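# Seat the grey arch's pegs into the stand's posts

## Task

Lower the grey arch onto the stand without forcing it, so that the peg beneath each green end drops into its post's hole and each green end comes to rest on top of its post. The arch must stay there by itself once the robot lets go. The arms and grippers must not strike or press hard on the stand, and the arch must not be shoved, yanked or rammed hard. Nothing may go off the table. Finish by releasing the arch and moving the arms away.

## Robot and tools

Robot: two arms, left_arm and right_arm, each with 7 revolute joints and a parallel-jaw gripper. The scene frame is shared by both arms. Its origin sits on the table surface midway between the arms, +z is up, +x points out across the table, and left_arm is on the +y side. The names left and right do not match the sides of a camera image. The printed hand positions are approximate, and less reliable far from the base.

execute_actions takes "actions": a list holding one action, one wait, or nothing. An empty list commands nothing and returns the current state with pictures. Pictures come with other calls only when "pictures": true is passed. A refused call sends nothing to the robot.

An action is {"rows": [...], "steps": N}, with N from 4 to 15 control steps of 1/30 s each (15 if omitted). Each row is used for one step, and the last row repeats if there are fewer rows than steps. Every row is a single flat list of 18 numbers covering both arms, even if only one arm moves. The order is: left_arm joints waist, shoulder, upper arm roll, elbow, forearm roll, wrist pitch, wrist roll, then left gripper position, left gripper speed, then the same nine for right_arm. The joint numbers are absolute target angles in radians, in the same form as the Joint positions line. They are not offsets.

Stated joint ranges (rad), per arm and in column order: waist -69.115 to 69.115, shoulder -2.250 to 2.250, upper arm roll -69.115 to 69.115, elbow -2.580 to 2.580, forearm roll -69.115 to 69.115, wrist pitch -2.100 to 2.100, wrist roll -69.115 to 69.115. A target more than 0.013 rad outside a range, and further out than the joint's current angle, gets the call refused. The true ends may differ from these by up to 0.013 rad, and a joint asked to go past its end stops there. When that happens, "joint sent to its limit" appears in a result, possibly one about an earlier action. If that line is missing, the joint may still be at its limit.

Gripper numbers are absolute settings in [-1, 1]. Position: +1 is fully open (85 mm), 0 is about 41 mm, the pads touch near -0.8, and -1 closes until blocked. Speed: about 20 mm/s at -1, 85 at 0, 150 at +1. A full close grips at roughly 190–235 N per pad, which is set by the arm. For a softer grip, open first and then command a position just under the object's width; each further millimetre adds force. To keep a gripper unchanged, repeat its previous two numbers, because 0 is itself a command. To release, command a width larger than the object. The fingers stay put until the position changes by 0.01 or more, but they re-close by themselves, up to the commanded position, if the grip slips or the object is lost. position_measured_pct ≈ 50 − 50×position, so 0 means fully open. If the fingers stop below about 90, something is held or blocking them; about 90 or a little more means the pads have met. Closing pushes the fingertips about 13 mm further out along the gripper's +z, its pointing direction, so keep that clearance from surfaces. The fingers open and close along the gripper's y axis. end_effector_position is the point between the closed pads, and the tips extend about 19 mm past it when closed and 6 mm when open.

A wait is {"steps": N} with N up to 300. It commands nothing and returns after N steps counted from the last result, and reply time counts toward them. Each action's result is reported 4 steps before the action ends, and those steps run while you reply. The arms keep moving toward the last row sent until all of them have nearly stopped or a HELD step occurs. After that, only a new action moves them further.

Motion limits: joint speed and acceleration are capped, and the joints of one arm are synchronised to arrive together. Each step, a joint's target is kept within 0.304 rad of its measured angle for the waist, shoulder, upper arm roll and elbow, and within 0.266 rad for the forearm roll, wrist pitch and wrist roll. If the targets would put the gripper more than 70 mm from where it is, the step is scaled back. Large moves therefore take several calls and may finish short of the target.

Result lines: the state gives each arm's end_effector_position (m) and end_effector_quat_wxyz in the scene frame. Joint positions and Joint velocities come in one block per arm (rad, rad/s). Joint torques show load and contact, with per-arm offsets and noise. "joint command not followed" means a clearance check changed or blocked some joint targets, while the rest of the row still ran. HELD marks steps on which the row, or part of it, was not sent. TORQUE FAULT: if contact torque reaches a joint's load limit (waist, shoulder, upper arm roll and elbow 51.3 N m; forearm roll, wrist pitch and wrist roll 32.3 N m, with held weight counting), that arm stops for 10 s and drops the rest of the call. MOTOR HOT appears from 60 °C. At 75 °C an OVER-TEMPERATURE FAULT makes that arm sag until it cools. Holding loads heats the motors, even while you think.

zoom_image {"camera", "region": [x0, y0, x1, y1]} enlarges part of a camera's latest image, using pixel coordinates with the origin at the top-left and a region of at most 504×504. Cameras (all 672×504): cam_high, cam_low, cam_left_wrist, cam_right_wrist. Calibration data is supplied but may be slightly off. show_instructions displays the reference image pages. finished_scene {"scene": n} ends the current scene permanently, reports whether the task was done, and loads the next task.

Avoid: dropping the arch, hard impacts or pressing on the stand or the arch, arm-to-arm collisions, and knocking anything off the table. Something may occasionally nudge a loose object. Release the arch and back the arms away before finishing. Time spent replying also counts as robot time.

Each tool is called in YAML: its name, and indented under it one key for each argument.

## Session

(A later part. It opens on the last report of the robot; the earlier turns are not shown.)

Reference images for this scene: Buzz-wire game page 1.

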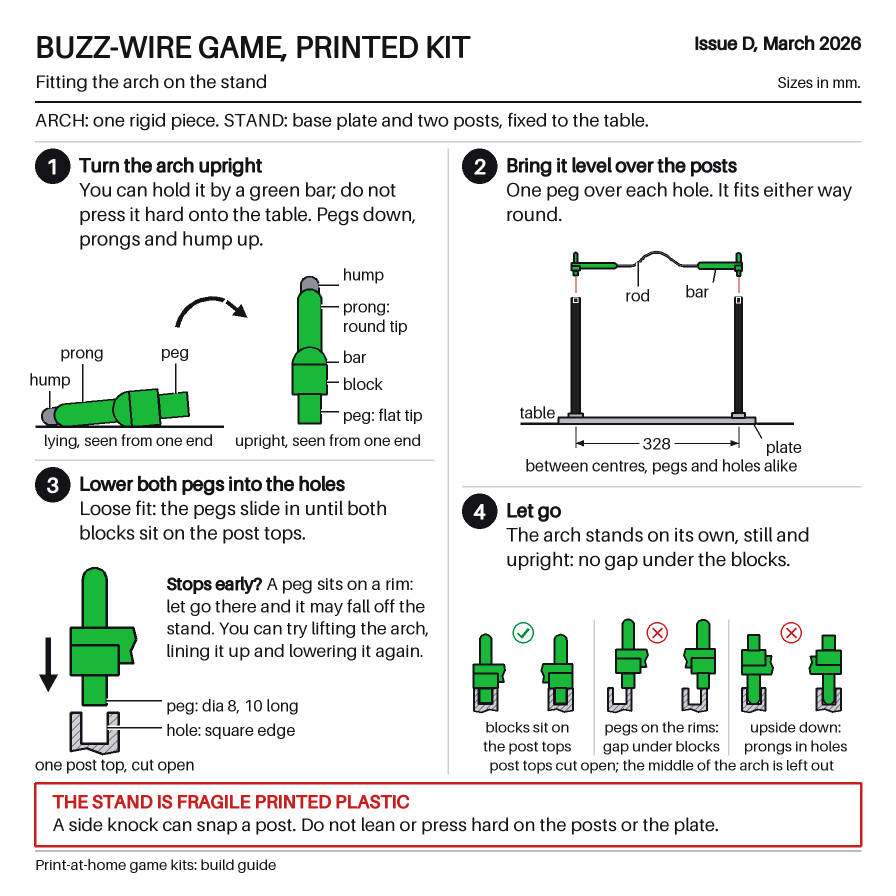

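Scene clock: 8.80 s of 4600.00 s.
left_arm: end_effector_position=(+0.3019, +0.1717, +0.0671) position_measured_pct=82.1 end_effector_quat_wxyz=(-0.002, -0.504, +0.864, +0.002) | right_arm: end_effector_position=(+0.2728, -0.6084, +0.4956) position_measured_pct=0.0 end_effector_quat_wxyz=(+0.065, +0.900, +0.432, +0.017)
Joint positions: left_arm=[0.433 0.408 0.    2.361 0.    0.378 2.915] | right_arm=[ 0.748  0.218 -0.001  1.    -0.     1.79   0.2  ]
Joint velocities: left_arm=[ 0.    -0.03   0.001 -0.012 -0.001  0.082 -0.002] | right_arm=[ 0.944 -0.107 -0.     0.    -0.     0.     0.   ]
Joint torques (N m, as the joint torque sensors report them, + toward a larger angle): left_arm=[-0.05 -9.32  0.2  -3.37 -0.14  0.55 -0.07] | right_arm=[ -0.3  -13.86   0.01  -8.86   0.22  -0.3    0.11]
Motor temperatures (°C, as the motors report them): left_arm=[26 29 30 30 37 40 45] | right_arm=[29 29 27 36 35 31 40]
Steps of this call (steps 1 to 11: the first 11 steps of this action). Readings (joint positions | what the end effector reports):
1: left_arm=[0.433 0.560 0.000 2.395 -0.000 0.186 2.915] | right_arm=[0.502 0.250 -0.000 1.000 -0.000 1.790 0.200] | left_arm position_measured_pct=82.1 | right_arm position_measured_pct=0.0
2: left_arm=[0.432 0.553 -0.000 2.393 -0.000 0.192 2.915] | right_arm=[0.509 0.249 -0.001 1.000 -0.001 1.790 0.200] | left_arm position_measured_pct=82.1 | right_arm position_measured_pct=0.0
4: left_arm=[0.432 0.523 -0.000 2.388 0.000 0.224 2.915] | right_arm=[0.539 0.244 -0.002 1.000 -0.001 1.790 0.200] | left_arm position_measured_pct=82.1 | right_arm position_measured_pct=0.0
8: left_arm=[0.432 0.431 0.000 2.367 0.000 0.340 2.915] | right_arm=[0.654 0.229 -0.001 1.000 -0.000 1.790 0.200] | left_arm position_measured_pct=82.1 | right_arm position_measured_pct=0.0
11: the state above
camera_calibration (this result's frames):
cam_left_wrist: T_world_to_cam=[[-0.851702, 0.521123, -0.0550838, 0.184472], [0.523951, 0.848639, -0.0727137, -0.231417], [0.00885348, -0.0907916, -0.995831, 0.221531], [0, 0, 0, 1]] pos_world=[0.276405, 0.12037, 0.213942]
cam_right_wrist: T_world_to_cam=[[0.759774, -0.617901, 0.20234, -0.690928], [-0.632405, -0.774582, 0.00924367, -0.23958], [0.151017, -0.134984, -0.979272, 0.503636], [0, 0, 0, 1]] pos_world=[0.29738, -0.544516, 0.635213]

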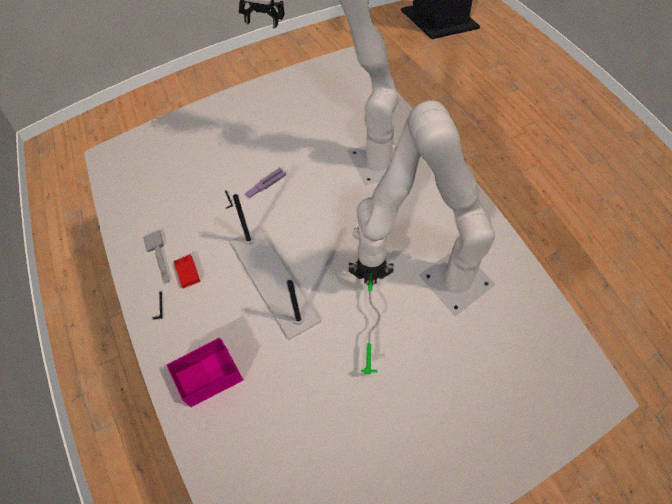

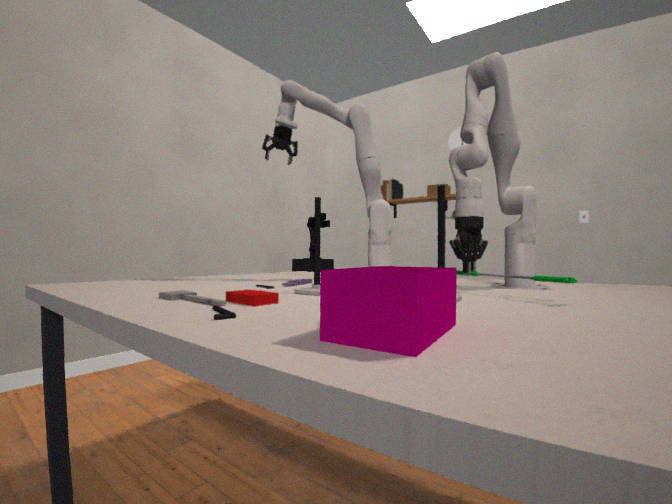

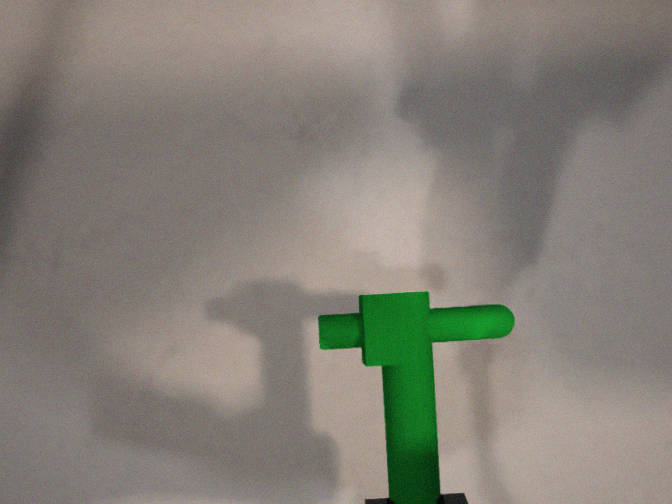

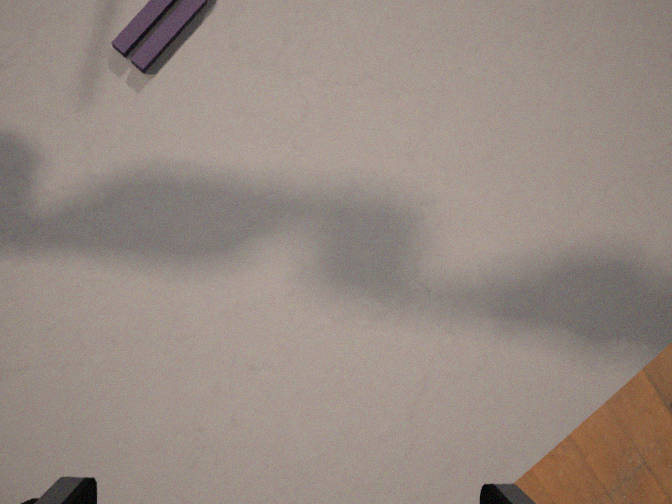

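execute_actions:
  actions:
    - {"rows":[[0.35,0.137,0,2.21,0,0.794,2.915,-0.75,-0.7,0.9,0.2,0,1.0,0,1.79,0.2,1,0]]}

execute_actions:
  actions:
    - {"rows":[[0.35,0,0,1.8,0,1.34,2.915,-0.75,-0.7,0.9,0.2,0,1.0,0,1.79,0.2,1,0]]}

execute_actions:
  actions:
    - {"steps":18}

execute_actions:
  actions:
    - {"rows":[[0.5,0,0,1.8,0.3,-0.5,0.035,-0.75,-0.7,0.9,0.2,0,1.0,0,1.79,0.2,1,0]]}

execute_actions:
  actions:
    - {"steps":45}

execute_actions:
  actions:
    - {"rows":[[0.8465,0.3,0,2.15,0.7846,-1.45,0.035,-0.75,-0.7,0.9,0.2,0,1.0,0,1.79,0.2,1,0]]}

execute_actions:
  actions:
    - {"steps":25}

execute_actions:
  actions:
    - {"rows":[[0.8465,0.6878,0,2.5029,0.7846,-1.7103,0.035,-0.75,-0.7,0.9,0.2,0,1.0,0,1.79,0.2,1,0]]}

execute_actions:
  actions:
    - {"steps":22}
  pictures: true

Scene clock: 9.50 s of 4600.00 s.
left_arm: end_effector_position=(+0.3257, +0.1846, +0.1462) position_measured_pct=82.1 end_effector_quat_wxyz=(+0.015, -0.531, +0.847, -0.015) | right_arm: end_effector_position=(+0.2155, -0.6397, +0.5034) position_measured_pct=0.0 end_effector_quat_wxyz=(+0.075, +0.929, +0.362, +0.013)
Joint positions: left_arm=[ 0.369  0.197 -0.     2.243 -0.     0.66   2.915] | right_arm=[0.9  0.2  0.   1.   0.   1.79 0.2 ]
Joint velocities: left_arm=[-0.171 -0.548  0.002 -0.311  0.002  1.217 -0.002] | right_arm=[ 0.002 -0.    -0.     0.    -0.     0.     0.001]
Joint torques (N m, as the joint torque sensors report them, + toward a larger angle): left_arm=[ -0.03 -10.23   0.5   -5.6   -0.06   0.71  -0.09] | right_arm=[ -0.15 -12.56   0.07  -8.25   0.16  -0.32  -0.04]
Motor temperatures (°C, as the motors report them): left_arm=[26 29 30 30 37 40 45] | right_arm=[29 29 27 36 35 31 40]
Steps of this call (steps 1 to 4: the last 4 steps of your previous action; steps 5 to 10: the robot went on to your last target; steps 11 to 21: the first 11 steps of this action). Readings (joint positions | what the end effector reports):
11: left_arm=[0.432 0.399 0.000 2.359 0.000 0.381 2.915] | right_arm=[0.896 0.200 0.000 1.000 0.000 1.790 0.200] | left_arm position_measured_pct=82.1 | right_arm position_measured_pct=0.0
12: left_arm=[0.430 0.392 0.000 2.357 0.000 0.387 2.915] | right_arm=[0.897 0.200 0.000 1.000 0.000 1.790 0.200] | left_arm position_measured_pct=82.1 | right_arm position_measured_pct=0.0
14: left_arm=[0.420 0.361 0.000 2.341 0.000 0.414 2.915] | right_arm=[0.898 0.200 0.000 1.000 0.000 1.790 0.200] | left_arm position_measured_pct=82.1 | right_arm position_measured_pct=0.0
18: left_arm=[0.387 0.256 -0.000 2.279 -0.000 0.538 2.915] | right_arm=[0.899 0.200 0.000 1.000 0.000 1.790 0.200] | left_arm position_measured_pct=82.1 | right_arm position_measured_pct=0.0
21: the state above

Scene clock: 10.00 s of 4600.00 s.
left_arm: end_effector_position=(+0.3638, +0.1820, +0.2627) position_measured_pct=82.1 end_effector_quat_wxyz=(+0.035, -0.538, +0.841, -0.035) | right_arm: end_effector_position=(+0.2154, -0.6397, +0.5034) position_measured_pct=0.0 end_effector_quat_wxyz=(+0.075, +0.929, +0.362, +0.013)
Joint positions: left_arm=[ 0.351  0.047 -0.     1.96  -0.     1.036  2.915] | right_arm=[0.9  0.2  0.   1.   0.   1.79 0.2 ]
Joint velocities: left_arm=[-0.005 -0.276  0.001 -0.964  0.001  1.17  -0.001] | right_arm=[-0.     0.    -0.     0.    -0.    -0.001 -0.001]
Joint torques (N m, as the joint torque sensors report them, + toward a larger angle): left_arm=[ 0.09 -9.66  0.   -7.82 -0.13  0.64 -0.09] | right_arm=[ -0.16 -12.7    0.08  -8.38   0.11  -0.32   0.1 ]
Motor temperatures (°C, as the motors report them): left_arm=[26 29 30 30 37 40 45] | right_arm=[29 29 27 36 35 31 40]
Steps of this call (steps 1 to 4: the last 4 steps of your previous action; steps 5 to 15: the first 11 steps of this action). Readings (joint positions | what the end effector reports):
5: left_arm=[0.353 0.143 -0.000 2.210 -0.000 0.793 2.915] | right_arm=[0.900 0.200 0.000 1.000 0.000 1.790 0.200] | left_arm position_measured_pct=82.1 | right_arm position_measured_pct=0.0
6: left_arm=[0.353 0.137 -0.000 2.204 -0.000 0.803 2.915] | right_arm=[0.900 0.200 0.000 1.000 0.000 1.790 0.200] | left_arm position_measured_pct=82.1 | right_arm position_measured_pct=0.0
8: left_arm=[0.352 0.120 -0.000 2.174 -0.000 0.832 2.915] | right_arm=[0.900 0.200 0.000 1.000 0.000 1.790 0.200] | left_arm position_measured_pct=82.1 | right_arm position_measured_pct=0.0
12: left_arm=[0.351 0.075 -0.000 2.058 -0.000 0.935 2.915] | right_arm=[0.900 0.200 0.000 1.000 0.000 1.790 0.200] | left_arm position_measured_pct=82.1 | right_arm position_measured_pct=0.0
15: the state above

Scene clock: 10.60 s of 4600.00 s.
left_arm: end_effector_position=(+0.3356, +0.1882, +0.3228) position_measured_pct=82.1 end_effector_quat_wxyz=(+0.001, -0.539, +0.842, -0.001) | right_arm: end_effector_position=(+0.2154, -0.6397, +0.5034) position_measured_pct=0.0 end_effector_quat_wxyz=(+0.075, +0.929, +0.362, +0.013)
Joint positions: left_arm=[ 0.35   0.    -0.     1.8   -0.     1.34   2.915] | right_arm=[0.9  0.2  0.   1.   0.   1.79 0.2 ]
Joint velocities: left_arm=[-0.    -0.    -0.001 -0.    -0.001  0.     0.003] | right_arm=[-0.     0.     0.     0.     0.     0.001  0.001]
Joint torques (N m, as the joint torque sensors report them, + toward a larger angle): left_arm=[ 0.03 -9.26  0.02 -8.9  -0.14  0.67 -0.05] | right_arm=[ -0.05 -12.88  -0.34  -8.65   0.2   -0.6    0.18]
Motor temperatures (°C, as the motors report them): left_arm=[26 29 30 30 37 40 45] | right_arm=[29 29 27 36 35 31 40]
Kept back: nothing.
Steps of this call (steps 1 to 4: the last 4 steps of your previous action; steps 5 to 18: the robot went on to your last target). Readings (joint positions | what the end effector reports):
1: left_arm=[0.351 0.038 -0.000 1.930 -0.000 1.076 2.915] | right_arm=[0.900 0.200 0.000 1.000 0.000 1.790 0.200] | left_arm position_measured_pct=82.1 | right_arm position_measured_pct=0.0
2: left_arm=[0.351 0.031 -0.000 1.904 -0.000 1.116 2.915] | right_arm=[0.900 0.200 0.000 1.000 0.000 1.790 0.200] | left_arm position_measured_pct=82.1 | right_arm position_measured_pct=0.0
4: left_arm=[0.350 0.019 -0.000 1.863 -0.000 1.197 2.915] | right_arm=[0.900 0.200 0.000 1.000 0.000 1.790 0.200] | left_arm position_measured_pct=82.1 | right_arm position_measured_pct=0.0
8: left_arm=[0.350 0.002 0.000 1.806 0.000 1.327 2.915] | right_arm=[0.900 0.200 0.000 1.000 0.000 1.790 0.200] | left_arm position_measured_pct=82.1 | right_arm position_measured_pct=0.0
18: the state above

Scene clock: 10.97 s of 4600.00 s.
left_arm: end_effector_position=(+0.4006, +0.0611, +0.3472) position_measured_pct=82.1 end_effector_quat_wxyz=(+0.061, -0.373, +0.906, -0.189) | right_arm: end_effector_position=(+0.2154, -0.6397, +0.5034) position_measured_pct=0.0 end_effector_quat_wxyz=(+0.075, +0.929, +0.362, +0.013)
Joint positions: left_arm=[0.47  0.    0.001 1.8   0.24  1.008 2.584] | right_arm=[0.9  0.2  0.   1.   0.   1.79 0.2 ]
Joint velocities: left_arm=[ 0.179 -0.001  0.001 -0.002  0.403 -1.214 -1.214] | right_arm=[ 0.002  0.     0.     0.001 -0.    -0.    -0.   ]
Joint torques (N m, as the joint torque sensors report them, + toward a larger angle): left_arm=[ -0.78 -10.35  -0.57 -10.02   0.39  -0.44  -0.08] | right_arm=[ -0.47 -13.16  -0.17  -8.33   0.28  -0.51   0.  ]
Motor temperatures (°C, as the motors report them): left_arm=[26 29 30 30 37 40 45] | right_arm=[29 29 27 36 35 31 40]
Steps of this call (steps 1 to 11: the first 11 steps of this action). Readings (joint positions | what the end effector reports):
1: left_arm=[0.352 0.000 -0.000 1.800 0.001 1.339 2.914] | right_arm=[0.900 0.200 0.000 1.000 0.000 1.790 0.200] | left_arm position_measured_pct=82.1 | right_arm position_measured_pct=0.0
2: left_arm=[0.359 -0.000 -0.001 1.800 0.009 1.330 2.905] | right_arm=[0.900 0.200 0.000 1.000 0.000 1.790 0.200] | left_arm position_measured_pct=82.1 | right_arm position_measured_pct=0.0
4: left_arm=[0.390 -0.000 -0.003 1.801 0.054 1.282 2.858] | right_arm=[0.900 0.200 0.000 1.000 0.000 1.790 0.200] | left_arm position_measured_pct=82.1 | right_arm position_measured_pct=0.0
8: left_arm=[0.446 0.000 0.000 1.801 0.184 1.130 2.706] | right_arm=[0.900 0.200 0.000 1.000 0.000 1.790 0.200] | left_arm position_measured_pct=82.1 | right_arm position_measured_pct=0.0
11: the state above

Scene clock: 12.47 s of 4600.00 s.
left_arm: end_effector_position=(+0.6144, +0.0819, +0.7085) position_measured_pct=82.1 end_effector_quat_wxyz=(+0.778, +0.219, +0.577, +0.119) | right_arm: end_effector_position=(+0.2154, -0.6397, +0.5034) position_measured_pct=0.0 end_effector_quat_wxyz=(+0.075, +0.929, +0.362, +0.013)
Joint positions: left_arm=[ 0.5   -0.    -0.     1.8    0.3   -0.49   0.754] | right_arm=[0.9  0.2  0.   1.   0.   1.79 0.2 ]
Joint velocities: left_arm=[ 0.     0.002 -0.001  0.002  0.001 -0.07  -1.218] | right_arm=[ 0.001  0.     0.    -0.    -0.     0.    -0.   ]
Joint torques (N m, as the joint torque sensors report them, + toward a larger angle): left_arm=[  0.06 -12.28   0.09 -12.11  -0.42  -2.08  -0.07] | right_arm=[ -0.04 -12.74   0.04  -8.67   0.17  -0.34   0.06]
Motor temperatures (°C, as the motors report them): left_arm=[26 29 30 30 37 40 45] | right_arm=[29 29 27 36 35 31 40]
Kept back: nothing.
Steps of this call (steps 1 to 4: the last 4 steps of your previous action; steps 5 to 45: the robot went on to your last target). Readings (joint positions | what the end effector reports):
1: left_arm=[0.475 0.000 0.001 1.800 0.252 0.968 2.543] | right_arm=[0.900 0.200 0.000 1.000 0.000 1.790 0.200] | left_arm position_measured_pct=82.1 | right_arm position_measured_pct=0.0
2: left_arm=[0.480 0.000 0.001 1.800 0.262 0.927 2.502] | right_arm=[0.900 0.200 0.000 1.000 0.000 1.790 0.200] | left_arm position_measured_pct=82.1 | right_arm position_measured_pct=0.0
4: left_arm=[0.487 0.000 0.001 1.800 0.276 0.846 2.421] | right_arm=[0.900 0.200 0.000 1.000 0.000 1.790 0.200] | left_arm position_measured_pct=82.1 | right_arm position_measured_pct=0.0
8: left_arm=[0.494 0.000 0.000 1.800 0.291 0.683 2.259] | right_arm=[0.900 0.200 0.000 1.000 0.000 1.790 0.200] | left_arm position_measured_pct=82.1 | right_arm position_measured_pct=0.0
45: the state above

Scene clock: 12.83 s of 4600.00 s.
left_arm: end_effector_position=(+0.6177, +0.0151, +0.5727) position_measured_pct=82.1 end_effector_quat_wxyz=(+0.718, +0.303, +0.607, +0.154) | right_arm: end_effector_position=(+0.2154, -0.6397, +0.5034) position_measured_pct=0.0 end_effector_quat_wxyz=(+0.075, +0.929, +0.362, +0.013)
Joint positions: left_arm=[ 0.655  0.135 -0.001  1.948  0.44  -0.64   0.516] | right_arm=[0.9  0.2  0.   1.   0.   1.79 0.2 ]
Joint velocities: left_arm=[ 0.566  0.489  0.005  0.587  0.671 -0.676 -0.674] | right_arm=[-0.     0.     0.     0.     0.     0.002  0.   ]
Joint torques (N m, as the joint torque sensors report them, + toward a larger angle): left_arm=[ -0.47 -14.71   0.22 -11.29  -0.85  -2.31   0.05] | right_arm=[ -0.3  -13.26  -0.08  -8.37   0.31  -0.55   0.04]
Motor temperatures (°C, as the motors report them): left_arm=[26 29 30 30 37 40 45] | right_arm=[29 29 27 36 35 31 40]
Steps of this call (steps 1 to 11: the first 11 steps of this action). Readings (joint positions | what the end effector reports):
1: left_arm=[0.500 -0.000 -0.000 1.800 0.300 -0.493 0.714] | right_arm=[0.900 0.200 0.000 1.000 0.000 1.790 0.200] | left_arm position_measured_pct=82.1 | right_arm position_measured_pct=0.0
2: left_arm=[0.504 0.003 -0.001 1.802 0.302 -0.498 0.675] | right_arm=[0.900 0.200 0.000 1.000 0.000 1.790 0.200] | left_arm position_measured_pct=82.1 | right_arm position_measured_pct=0.0
4: left_arm=[0.528 0.024 -0.003 1.821 0.319 -0.521 0.628] | right_arm=[0.900 0.200 0.000 1.000 0.000 1.790 0.200] | left_arm position_measured_pct=82.1 | right_arm position_measured_pct=0.0
8: left_arm=[0.600 0.087 -0.001 1.891 0.381 -0.581 0.575] | right_arm=[0.900 0.200 0.000 1.000 0.000 1.790 0.200] | left_arm position_measured_pct=82.1 | right_arm position_measured_pct=0.0
11: the state above

Scene clock: 13.67 s of 4600.00 s.
left_arm: end_effector_position=(+0.5606, +0.0896, +0.5561) position_measured_pct=82.1 end_effector_quat_wxyz=(+0.684, +0.243, +0.513, +0.458) | right_arm: end_effector_position=(+0.2154, -0.6397, +0.5034) position_measured_pct=0.0 end_effector_quat_wxyz=(+0.075, +0.929, +0.362, +0.013)
Joint positions: left_arm=[ 0.846  0.299 -0.     2.15   0.785 -1.45   0.035] | right_arm=[0.9  0.2  0.   1.   0.   1.79 0.2 ]
Joint velocities: left_arm=[ 0.007  0.008  0.004  0.004 -0.002 -0.003  0.   ] | right_arm=[-0.001  0.    -0.     0.     0.001  0.002 -0.   ]
Joint torques (N m, as the joint torque sensors report them, + toward a larger angle): left_arm=[ -0.2  -14.42  -0.2   -8.05  -1.39  -1.77  -0.19] | right_arm=[ -0.16 -12.9    0.08  -8.61   0.16  -0.44   0.07]
Motor temperatures (°C, as the motors report them): left_arm=[26 29 30 30 37 40 45] | right_arm=[29 29 27 36 35 31 40]
Kept back: nothing.
Steps of this call (steps 1 to 4: the last 4 steps of your previous action; steps 5 to 25: the robot went on to your last target). Readings (joint positions | what the end effector reports):
1: left_arm=[0.674 0.151 -0.001 1.967 0.463 -0.664 0.492] | right_arm=[0.900 0.200 0.000 1.000 0.000 1.790 0.200] | left_arm position_measured_pct=82.1 | right_arm position_measured_pct=0.0
2: left_arm=[0.694 0.168 -0.001 1.988 0.490 -0.691 0.465] | right_arm=[0.900 0.200 0.000 1.000 0.000 1.790 0.200] | left_arm position_measured_pct=82.1 | right_arm position_measured_pct=0.0
4: left_arm=[0.735 0.204 -0.000 2.031 0.557 -0.758 0.399] | right_arm=[0.900 0.200 0.000 1.000 0.000 1.790 0.200] | left_arm position_measured_pct=82.1 | right_arm position_measured_pct=0.0
8: left_arm=[0.796 0.258 0.001 2.100 0.687 -0.917 0.238] | right_arm=[0.900 0.200 0.000 1.000 0.000 1.790 0.200] | left_arm position_measured_pct=82.1 | right_arm position_measured_pct=0.0
25: the state above

Scene clock: 14.03 s of 4600.00 s.
left_arm: end_effector_position=(+0.5515, +0.0985, +0.4207) position_measured_pct=82.1 end_effector_quat_wxyz=(+0.589, +0.356, +0.510, +0.516) | right_arm: end_effector_position=(+0.2154, -0.6397, +0.5034) position_measured_pct=0.0 end_effector_quat_wxyz=(+0.075, +0.929, +0.362, +0.013)
Joint positions: left_arm=[ 0.846  0.511  0.     2.343  0.784 -1.597  0.035] | right_arm=[0.9  0.2  0.   1.   0.   1.79 0.2 ]
Joint velocities: left_arm=[ 0.001  0.785  0.003  0.701  0.001 -0.494  0.001] | right_arm=[ 0.001  0.    -0.     0.     0.    -0.001  0.001]
Joint torques (N m, as the joint torque sensors report them, + toward a larger angle): left_arm=[ -0.07 -15.26  -0.92  -4.91  -0.71  -2.21  -0.09] | right_arm=[ -0.09 -13.12  -0.02  -8.6    0.25  -0.43   0.16]
Motor temperatures (°C, as the motors report them): left_arm=[26 29 30 30 37 40 45] | right_arm=[29 29 27 36 35 31 40]
Steps of this call (steps 1 to 11: the first 11 steps of this action). Readings (joint positions | what the end effector reports):
1: left_arm=[0.846 0.301 -0.000 2.151 0.784 -1.451 0.035] | right_arm=[0.900 0.200 0.000 1.000 0.000 1.790 0.200] | left_arm position_measured_pct=82.1 | right_arm position_measured_pct=0.0
2: left_arm=[0.846 0.307 -0.000 2.156 0.784 -1.456 0.035] | right_arm=[0.900 0.200 0.000 1.000 0.000 1.790 0.200] | left_arm position_measured_pct=82.1 | right_arm position_measured_pct=0.0
4: left_arm=[0.846 0.337 -0.000 2.183 0.784 -1.479 0.035] | right_arm=[0.900 0.200 0.000 1.000 0.000 1.790 0.200] | left_arm position_measured_pct=82.1 | right_arm position_measured_pct=0.0
8: left_arm=[0.846 0.434 -0.000 2.275 0.784 -1.549 0.035] | right_arm=[0.900 0.200 0.000 1.000 0.000 1.790 0.200] | left_arm position_measured_pct=82.1 | right_arm position_measured_pct=0.0
11: the state above

Scene clock: 14.77 s of 4600.00 s.
left_arm: end_effector_position=(+0.5255, +0.1178, +0.3285) position_measured_pct=82.1 end_effector_quat_wxyz=(+0.504, +0.454, +0.491, +0.546) | right_arm: end_effector_position=(+0.2154, -0.6397, +0.5034) position_measured_pct=0.0 end_effector_quat_wxyz=(+0.075, +0.929, +0.362, +0.013)
Joint positions: left_arm=[ 0.846  0.688  0.     2.503  0.785 -1.71   0.035] | right_arm=[0.9  0.2  0.   1.   0.   1.79 0.2 ]
Joint velocities: left_arm=[ 0.     0.001  0.001  0.     0.002 -0.     0.   ] | right_arm=[ 0.    -0.    -0.    -0.     0.001 -0.001 -0.   ]
Joint torques (N m, as the joint torque sensors report them, + toward a larger angle): left_arm=[  0.29 -15.76  -1.34  -2.     0.    -2.24  -0.08] | right_arm=[ -0.13 -12.84   0.11  -8.66   0.21  -0.44   0.13]
Motor temperatures (°C, as the motors report them): left_arm=[26 29 30 30 37 40 45] | right_arm=[29 29 27 36 35 31 40]
Kept back: nothing.
Steps of this call (steps 1 to 4: the last 4 steps of your previous action; steps 5 to 22: the robot went on to your last target). Readings (joint positions | what the end effector reports):
1: left_arm=[0.846 0.538 0.000 2.366 0.784 -1.613 0.035] | right_arm=[0.900 0.200 0.000 1.000 0.000 1.790 0.200] | left_arm position_measured_pct=82.1 | right_arm position_measured_pct=0.0
2: left_arm=[0.846 0.564 0.000 2.390 0.784 -1.630 0.035] | right_arm=[0.900 0.200 0.000 1.000 0.000 1.790 0.200] | left_arm position_measured_pct=82.1 | right_arm position_measured_pct=0.0
4: left_arm=[0.846 0.618 0.000 2.439 0.784 -1.664 0.035] | right_arm=[0.900 0.200 0.000 1.000 0.000 1.790 0.200] | left_arm position_measured_pct=82.1 | right_arm position_measured_pct=0.0
8: left_arm=[0.846 0.677 0.000 2.497 0.785 -1.706 0.035] | right_arm=[0.900 0.200 0.000 1.000 0.000 1.790 0.200] | left_arm position_measured_pct=82.1 | right_arm position_measured_pct=0.0
22: the state above
camera_calibration (this result's frames):
cam_left_wrist: T_world_to_cam=[[-0.0424706, -0.0380214, 0.998374, -0.288127], [0.153402, -0.987675, -0.0310882, 0.11357], [0.987251, 0.151833, 0.0477797, -0.410591], [0, 0, 0, 1]] pos_world=[0.375697, 0.163557, 0.310807]
cam_right_wrist: T_world_to_cam=[[0.655119, -0.722955, 0.219442, -0.721522], [-0.742919, -0.669254, 0.013032, -0.210929], [0.137441, -0.171565, -0.975538, 0.493296], [0, 0, 0, 1]] pos_world=[0.24818, -0.57816, 0.642311]

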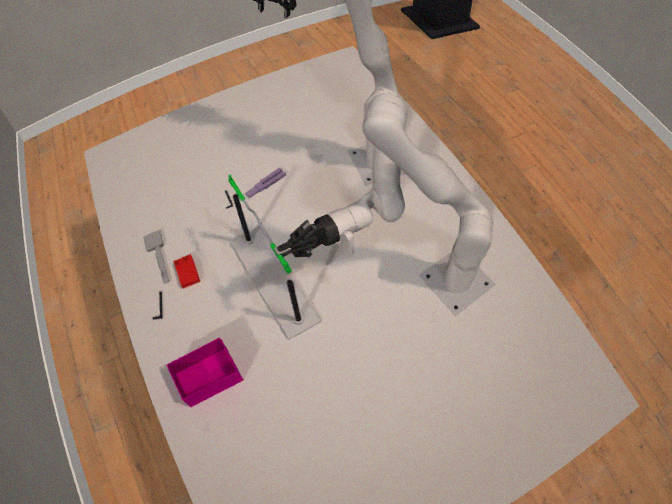

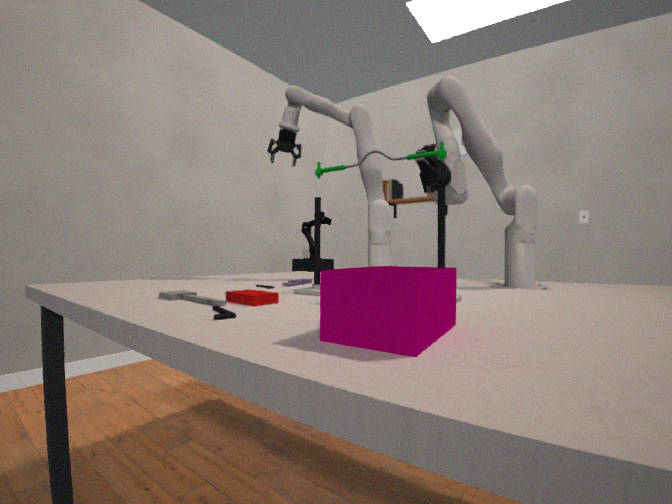

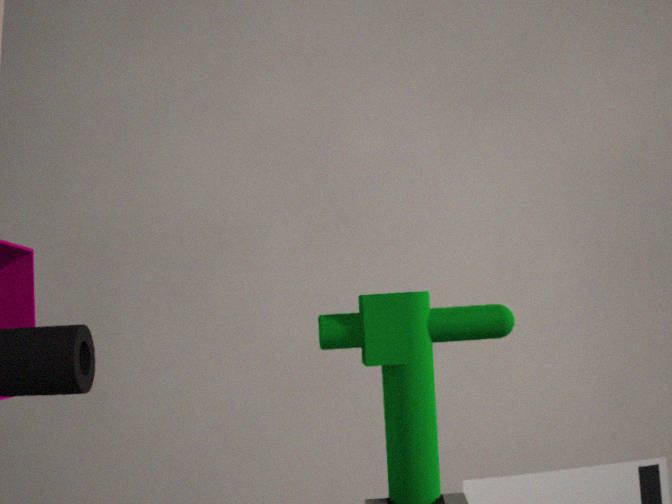

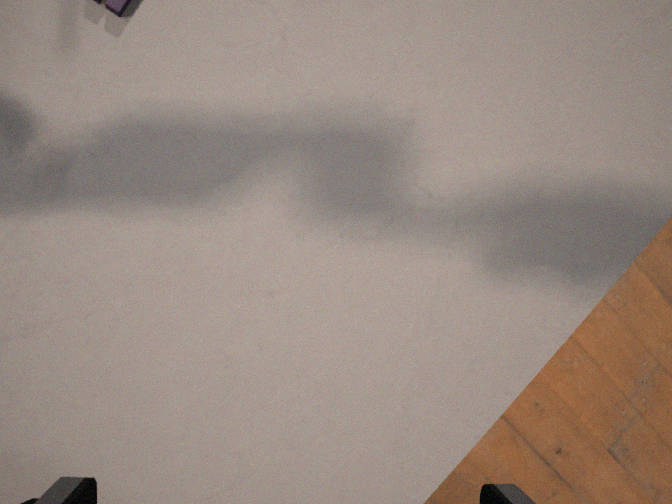

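execute_actions:
  actions:
    - {"rows":[[0.849,0.72,0,2.50,0.792,-1.74,0.065,-0.75,-0.7,0.6,0.3,0,1,0,1.79,0.2,1,0],[0.849,0.72,0,2.50,0.792,-1.74,0.065,-0.75,-0.7,0.6,0.3,0,1,0,1.79,0.2,1,0],[0.849,0.72,0,2.50,0.792,-1.74,0.065,-0.75,-0.7,0.6,0.3,0,1,0,1.79,0.2,1,0],[0.852,0.78,0,2.496,0.802,-1.775,0.10,-0.75,-0.7,0.3,0.35,0,1,0,1.79,0.2,1,0],[0.852,0.78,0,2.496,0.802,-1.775,0.10,-0.75,-0.7,0.3,0.35,0,1,0,1.79,0.2,1,0],[0.852,0.78,0,2.496,0.802,-1.775,0.10,-0.75,-0.7,0.3,0.35,0,1,0,1.79,0.2,1,0],[0.8555,0.8441,0,2.4916,0.8139,-1.8107,0.1415,-0.75,-0.7,-0.05,0.42,0,0.97,0,1.75,0.2,1,0]],"steps":15}

execute_actions:
  actions:
    - {"steps":60}
  pictures: true

Scene clock: 16.00 s of 4600.00 s.
left_arm: end_effector_position=(+0.5257, +0.1151, +0.2923) position_measured_pct=82.1 end_effector_quat_wxyz=(+0.505, +0.453, +0.492, +0.546) | right_arm: end_effector_position=(+0.3121, -0.6030, +0.4603) position_measured_pct=0.0 end_effector_quat_wxyz=(+0.030, +0.884, +0.466, +0.008)
Joint positions: left_arm=[ 0.855  0.83   0.     2.492  0.811 -1.803  0.134] | right_arm=[0.671 0.304 0.001 0.994 0.001 1.781 0.2  ]
Joint velocities: left_arm=[ 0.013  0.251  0.003 -0.018  0.061 -0.177  0.212] | right_arm=[-0.837  0.381  0.002 -0.079  0.001 -0.113  0.   ]
Joint torques (N m, as the joint torque sensors report them, + toward a larger angle): left_arm=[ -0.09 -18.51  -1.61  -0.34   0.38  -2.33  -0.14] | right_arm=[ -0.95 -16.85  -0.33  -8.88   0.14   0.     0.08]
Motor temperatures (°C, as the motors report them): left_arm=[26 29 30 30 37 40 45] | right_arm=[29 29 27 36 35 31 40]
Steps of this call (steps 1 to 15: the robot went on to your last target; steps 16 to 26: nothing new was sent; steps 27 to 37: the first 11 steps of this action). Readings (joint positions | what the end effector reports):
27: left_arm=[0.847 0.689 -0.000 2.503 0.785 -1.711 0.036] | right_arm=[0.898 0.200 0.000 1.000 0.000 1.790 0.200] | left_arm position_measured_pct=82.1 | right_arm position_measured_pct=0.0
28: left_arm=[0.847 0.696 -0.000 2.502 0.786 -1.716 0.040] | right_arm=[0.891 0.202 0.001 1.000 0.001 1.790 0.200] | left_arm position_measured_pct=82.1 | right_arm position_measured_pct=0.0
30: left_arm=[0.849 0.717 -0.000 2.500 0.790 -1.734 0.059] | right_arm=[0.861 0.212 0.002 0.999 0.001 1.790 0.200] | left_arm position_measured_pct=82.1 | right_arm position_measured_pct=0.0
34: left_arm=[0.852 0.784 -0.000 2.496 0.802 -1.776 0.100] | right_arm=[0.753 0.259 0.001 0.998 0.000 1.789 0.200] | left_arm position_measured_pct=82.1 | right_arm position_measured_pct=0.0
37: the state above

Scene clock: 18.00 s of 4600.00 s.
left_arm: end_effector_position=(+0.5255, +0.1149, +0.2884) position_measured_pct=82.1 end_effector_quat_wxyz=(+0.504, +0.454, +0.491, +0.546) | right_arm: end_effector_position=(+0.4959, -0.3265, +0.4142) position_measured_pct=0.0 end_effector_quat_wxyz=(+0.001, +0.663, +0.749, +0.000)
Joint positions: left_arm=[ 0.855  0.844 -0.     2.492  0.814 -1.811  0.141] | right_arm=[-0.05  0.42 -0.    0.97  0.    1.75  0.2 ]
Joint velocities: left_arm=[ 0.     0.001  0.001 -0.     0.001 -0.     0.001] | right_arm=[-0.001  0.     0.     0.     0.     0.001  0.   ]
Joint torques (N m, as the joint torque sensors report them, + toward a larger angle): left_arm=[ -0.05 -16.16  -1.39  -0.5    0.4   -2.22  -0.09] | right_arm=[ -0.4  -17.21   0.01  -8.63   0.02  -0.01   0.3 ]
Motor temperatures (°C, as the motors report them): left_arm=[26 29 30 30 37 40 45] | right_arm=[29 29 27 36 35 31 40]
Kept back: nothing.
Steps of this call (steps 1 to 4: the last 4 steps of your previous action; steps 5 to 45: the robot went on to your last target; steps 46 to 60: nothing new was sent). Readings (joint positions | what the end effector reports):
1: left_arm=[0.855 0.836 0.000 2.492 0.813 -1.807 0.139] | right_arm=[0.643 0.316 0.001 0.992 0.001 1.778 0.200] | left_arm position_measured_pct=82.1 | right_arm position_measured_pct=0.0
2: left_arm=[0.855 0.838 0.000 2.492 0.814 -1.809 0.141] | right_arm=[0.614 0.327 0.001 0.989 0.001 1.774 0.200] | left_arm position_measured_pct=82.1 | right_arm position_measured_pct=0.0
4: left_arm=[0.855 0.840 0.000 2.492 0.814 -1.811 0.141] | right_arm=[0.557 0.346 0.001 0.986 0.001 1.769 0.200] | left_arm position_measured_pct=82.1 | right_arm position_measured_pct=0.0
8: left_arm=[0.855 0.843 0.000 2.492 0.814 -1.811 0.141] | right_arm=[0.440 0.373 0.001 0.980 0.000 1.762 0.200] | left_arm position_measured_pct=82.1 | right_arm position_measured_pct=0.0
60: the state above
All arms were judged still, so your last target was given up. Only a new action makes them travel on or press farther. Fingers that are still opening or closing keep moving.
camera_calibration (this result's frames):
cam_left_wrist: T_world_to_cam=[[-0.0423207, -0.0382439, 0.998372, -0.248213], [0.153602, -0.987636, -0.0313215, 0.109397], [0.987226, 0.152027, 0.0476718, -0.4082], [0, 0, 0, 1]] pos_world=[0.375677, 0.160609, 0.270695]
cam_right_wrist: T_world_to_cam=[[0.99111, 0.110626, 0.0739127, -0.493477], [0.112055, -0.993582, -0.0154658, -0.309917], [0.0717274, 0.0236106, -0.997145, 0.526788], [0, 0, 0, 1]] pos_world=[0.486033, -0.265774, 0.556965]

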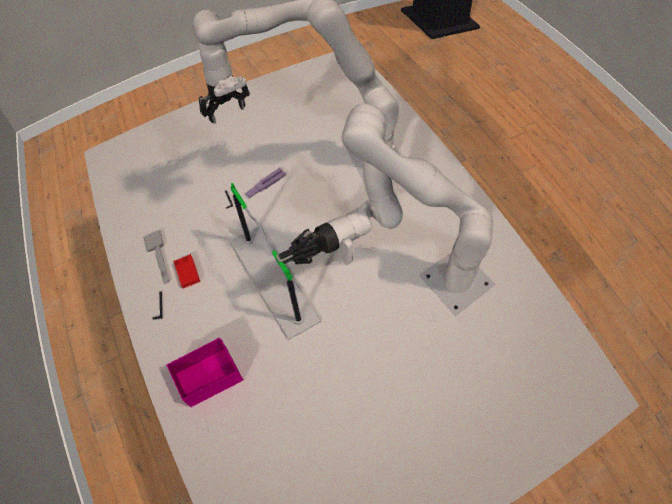

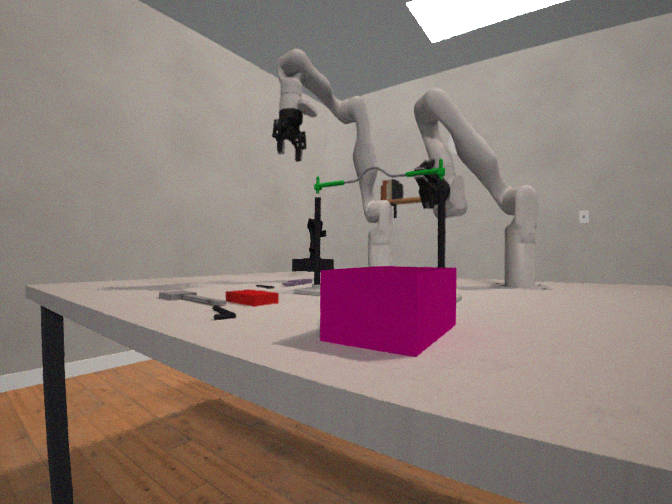

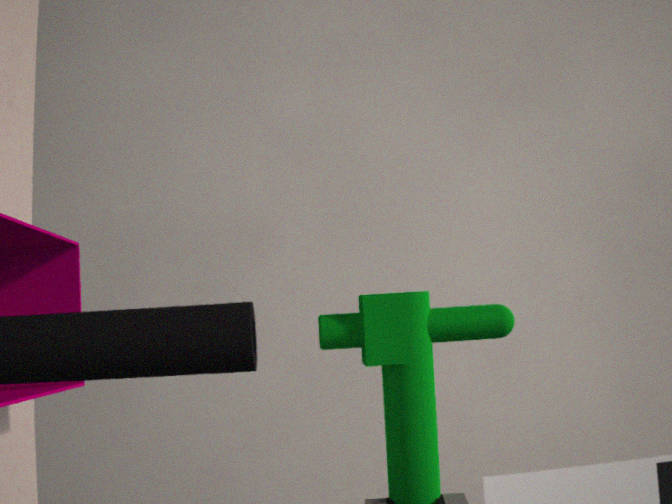

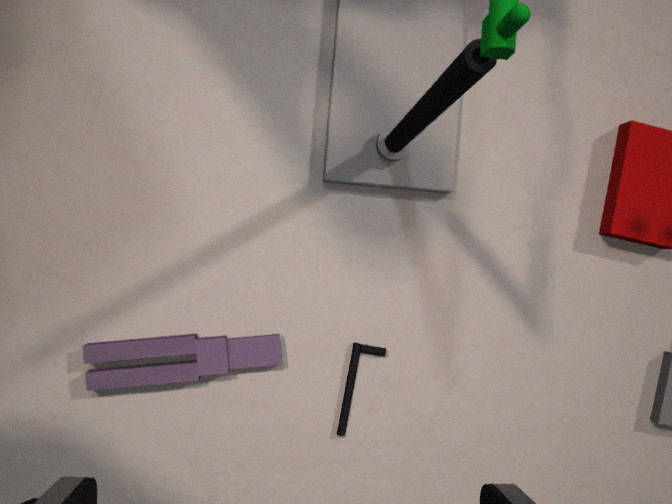

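execute_actions:
  actions:
    - {"rows":[[0.8555,0.857,0,2.49,0.816,-1.819,0.15,-0.75,-0.7,-0.07,0.6,0,0.72,0,1.82,0.13,1,0],[0.8555,0.87,0,2.4887,0.818,-1.826,0.159,-0.75,-0.7,-0.07,0.6,0,0.72,0,1.82,0.13,1,0],[0.8555,0.8823,0,2.4873,0.8202,-1.8339,0.167,-0.75,-0.7,-0.07,0.6,0,0.72,0,1.82,0.13,1,0]],"steps":15}

execute_actions:
  actions:
    - {"steps":25}
  pictures: true

zoom_image:
  camera: "cam_low"
  region: [300,155,460,225]

zoom_image:
  camera: "cam_high"
  region: [265,245,325,325]

Scene clock: 18.67 s of 4600.00 s.
left_arm: end_effector_position=(+0.5255, +0.1149, +0.2789) position_measured_pct=82.1 end_effector_quat_wxyz=(+0.505, +0.454, +0.491, +0.546) | right_arm: end_effector_position=(+0.5519, -0.3212, +0.4012) position_measured_pct=0.0 end_effector_quat_wxyz=(+0.001, +0.680, +0.734, +0.001)
Joint positions: left_arm=[ 0.855  0.881 -0.     2.487  0.82  -1.834  0.167] | right_arm=[-0.068  0.58  -0.     0.748 -0.     1.812  0.137]
Joint velocities: left_arm=[ 0.     0.01   0.     0.    -0.001 -0.     0.002] | right_arm=[-0.037  0.307 -0.001 -0.479  0.     0.138 -0.139]
Joint torques (N m, as the joint torque sensors report them, + toward a larger angle): left_arm=[  0.06 -16.55  -1.36  -0.27   0.45  -2.24  -0.03] | right_arm=[ -0.02 -22.31   0.14  -8.85   0.19   0.37   0.11]
Motor temperatures (°C, as the motors report them): left_arm=[26 29 30 30 37 40 45] | right_arm=[29 29 27 36 35 31 40]
Steps of this call (steps 1 to 9: nothing new was sent; steps 10 to 20: the first 11 steps of this action). Readings (joint positions | what the end effector reports):
10: left_arm=[0.856 0.845 -0.000 2.491 0.814 -1.811 0.142] | right_arm=[-0.050 0.421 0.000 0.969 0.000 1.750 0.200] | left_arm position_measured_pct=82.1 | right_arm position_measured_pct=0.0
11: left_arm=[0.856 0.852 -0.000 2.491 0.815 -1.815 0.145] | right_arm=[-0.051 0.426 0.000 0.963 0.000 1.752 0.198] | left_arm position_measured_pct=82.1 | right_arm position_measured_pct=0.0
13: left_arm=[0.856 0.871 -0.000 2.489 0.818 -1.825 0.157] | right_arm=[-0.053 0.447 0.000 0.935 0.000 1.760 0.191] | left_arm position_measured_pct=82.1 | right_arm position_measured_pct=0.0
17: left_arm=[0.855 0.880 0.000 2.487 0.820 -1.834 0.167] | right_arm=[-0.062 0.533 0.000 0.818 0.000 1.792 0.158] | left_arm position_measured_pct=82.1 | right_arm position_measured_pct=0.0
20: the state above

Scene clock: 19.50 s of 4600.00 s.
left_arm: end_effector_position=(+0.5255, +0.1149, +0.2784) position_measured_pct=82.1 end_effector_quat_wxyz=(+0.504, +0.454, +0.491, +0.546) | right_arm: end_effector_position=(+0.5583, -0.3206, +0.3988) position_measured_pct=0.0 end_effector_quat_wxyz=(+0.001, +0.681, +0.732, +0.001)
Joint positions: left_arm=[ 0.856  0.882  0.     2.487  0.82  -1.834  0.167] | right_arm=[-0.07  0.6   0.    0.72  0.    1.82  0.13]
Joint velocities: left_arm=[-0.    -0.002 -0.    -0.     0.001 -0.    -0.   ] | right_arm=[-0.001  0.    -0.     0.    -0.001  0.001  0.   ]
Joint torques (N m, as the joint torque sensors report them, + toward a larger angle): left_arm=[ -0.01 -16.48  -1.48  -0.15   0.37  -2.21  -0.1 ] | right_arm=[ -0.31 -20.43   0.    -8.53   0.29   0.03   0.29]
Motor temperatures (°C, as the motors report them): left_arm=[26 29 30 30 37 40 45] | right_arm=[29 29 27 36 35 31 40]
Kept back: nothing.
Steps of this call (steps 1 to 4: the last 4 steps of your previous action; steps 5 to 25: the robot went on to your last target). Readings (joint positions | what the end effector reports):
1: left_arm=[0.855 0.882 0.000 2.487 0.820 -1.834 0.167] | right_arm=[-0.069 0.588 -0.000 0.734 -0.000 1.816 0.133] | left_arm position_measured_pct=82.1 | right_arm position_measured_pct=0.0
2: left_arm=[0.855 0.882 0.000 2.487 0.820 -1.834 0.167] | right_arm=[-0.069 0.593 -0.000 0.727 -0.000 1.818 0.131] | left_arm position_measured_pct=82.1 | right_arm position_measured_pct=0.0
4: left_arm=[0.855 0.882 0.000 2.487 0.820 -1.834 0.167] | right_arm=[-0.070 0.595 -0.000 0.722 -0.000 1.820 0.130] | left_arm position_measured_pct=82.1 | right_arm position_measured_pct=0.0
8: left_arm=[0.855 0.882 0.000 2.487 0.820 -1.834 0.167] | right_arm=[-0.070 0.598 -0.000 0.720 0.000 1.820 0.130] | left_arm position_measured_pct=82.1 | right_arm position_measured_pct=0.0
25: the state above
camera_calibration (this result's frames):
cam_left_wrist: T_world_to_cam=[[-0.0423127, -0.0382527, 0.998372, -0.23824], [0.153554, -0.987643, -0.0313337, 0.109079], [0.987234, 0.151979, 0.0476637, -0.407737], [0, 0, 0, 1]] pos_world=[0.375702, 0.160585, 0.260705]
cam_right_wrist: T_world_to_cam=[[0.995399, 0.0609445, 0.0739335, -0.573121], [0.0622568, -0.997939, -0.0155751, -0.284741], [0.0728319, 0.0201063, -0.997142, 0.505047], [0, 0, 0, 1]] pos_world=[0.551428, -0.25938, 0.541541]

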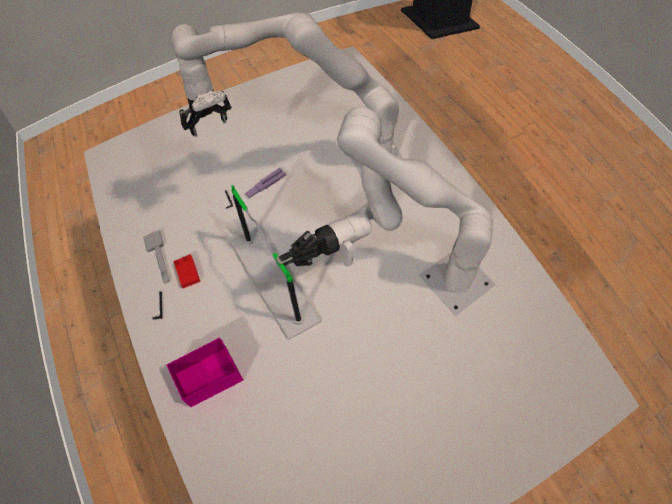

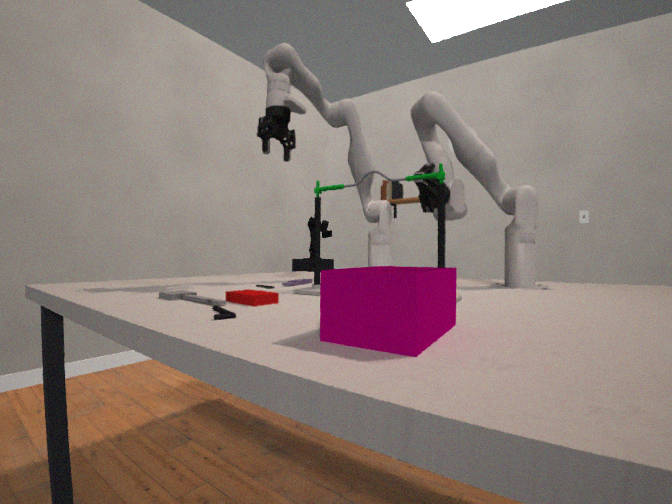

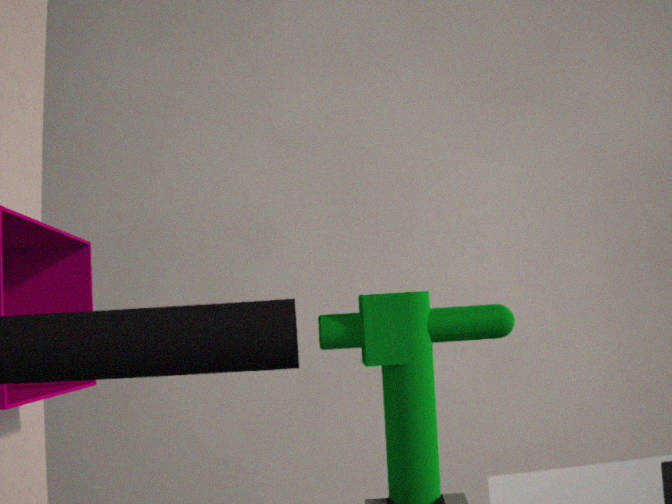

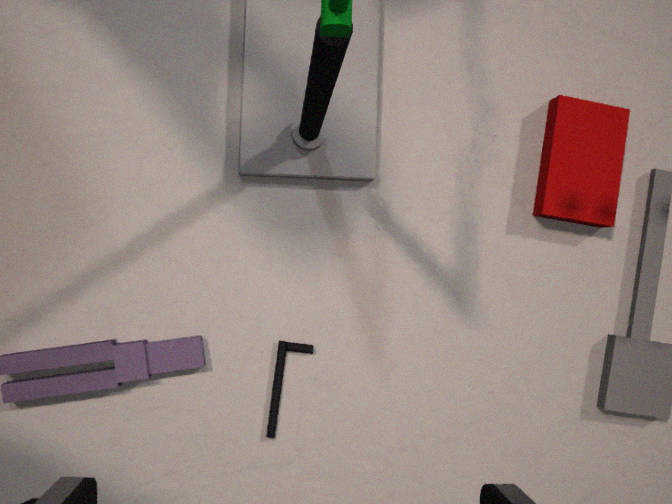

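Region (300, 155, 460, 225) of cam_low's 672x504 image, scaled by 3.150, with more detail than that image has; it fills the top 220 rows of this view, and the rest is white.

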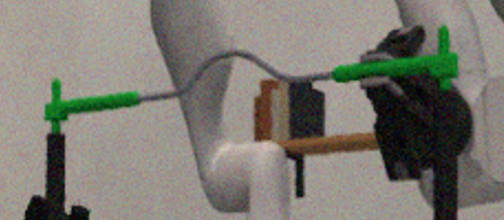

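Region (265, 245, 325, 325) of cam_high's 672x504 image, scaled by 6.300, with more detail than that image has; it fills the left 378 columns of this view, and the rest is white.

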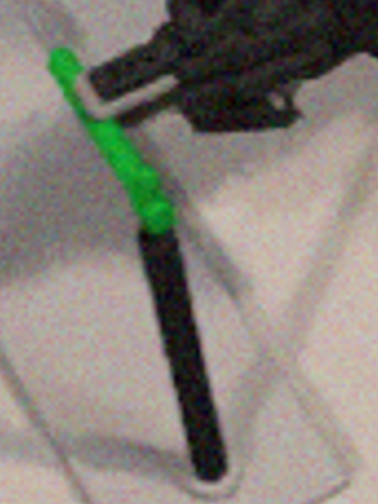

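zoom_image:
  camera: "cam_right_wrist"
  region: [290,0,380,90]

zoom_image:
  camera: "cam_low"
  region: [300,175,340,215]

Region (290, 0, 380, 90) of cam_right_wrist's 672x504 image, scaled by 5.600.

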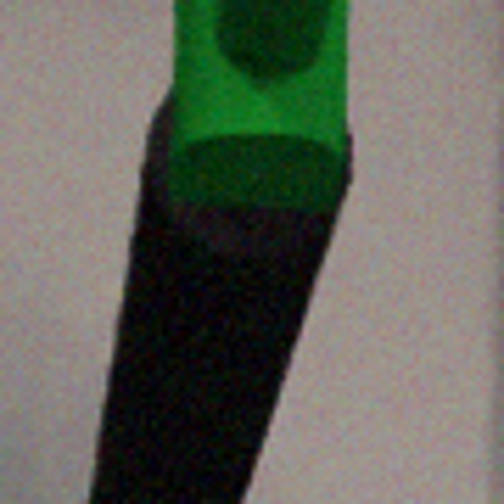

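Region (300, 175, 340, 215) of cam_low's 672x504 image, scaled by 12.600, with more detail than that image has.

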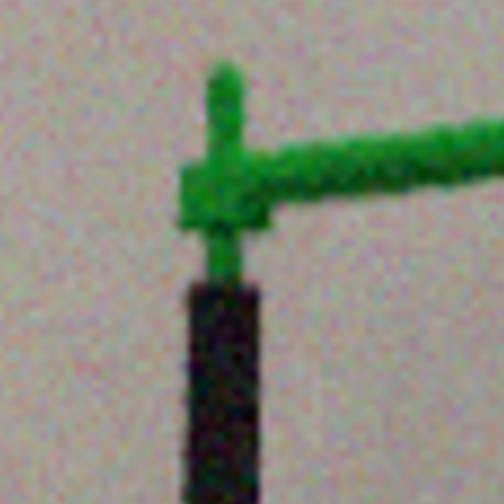

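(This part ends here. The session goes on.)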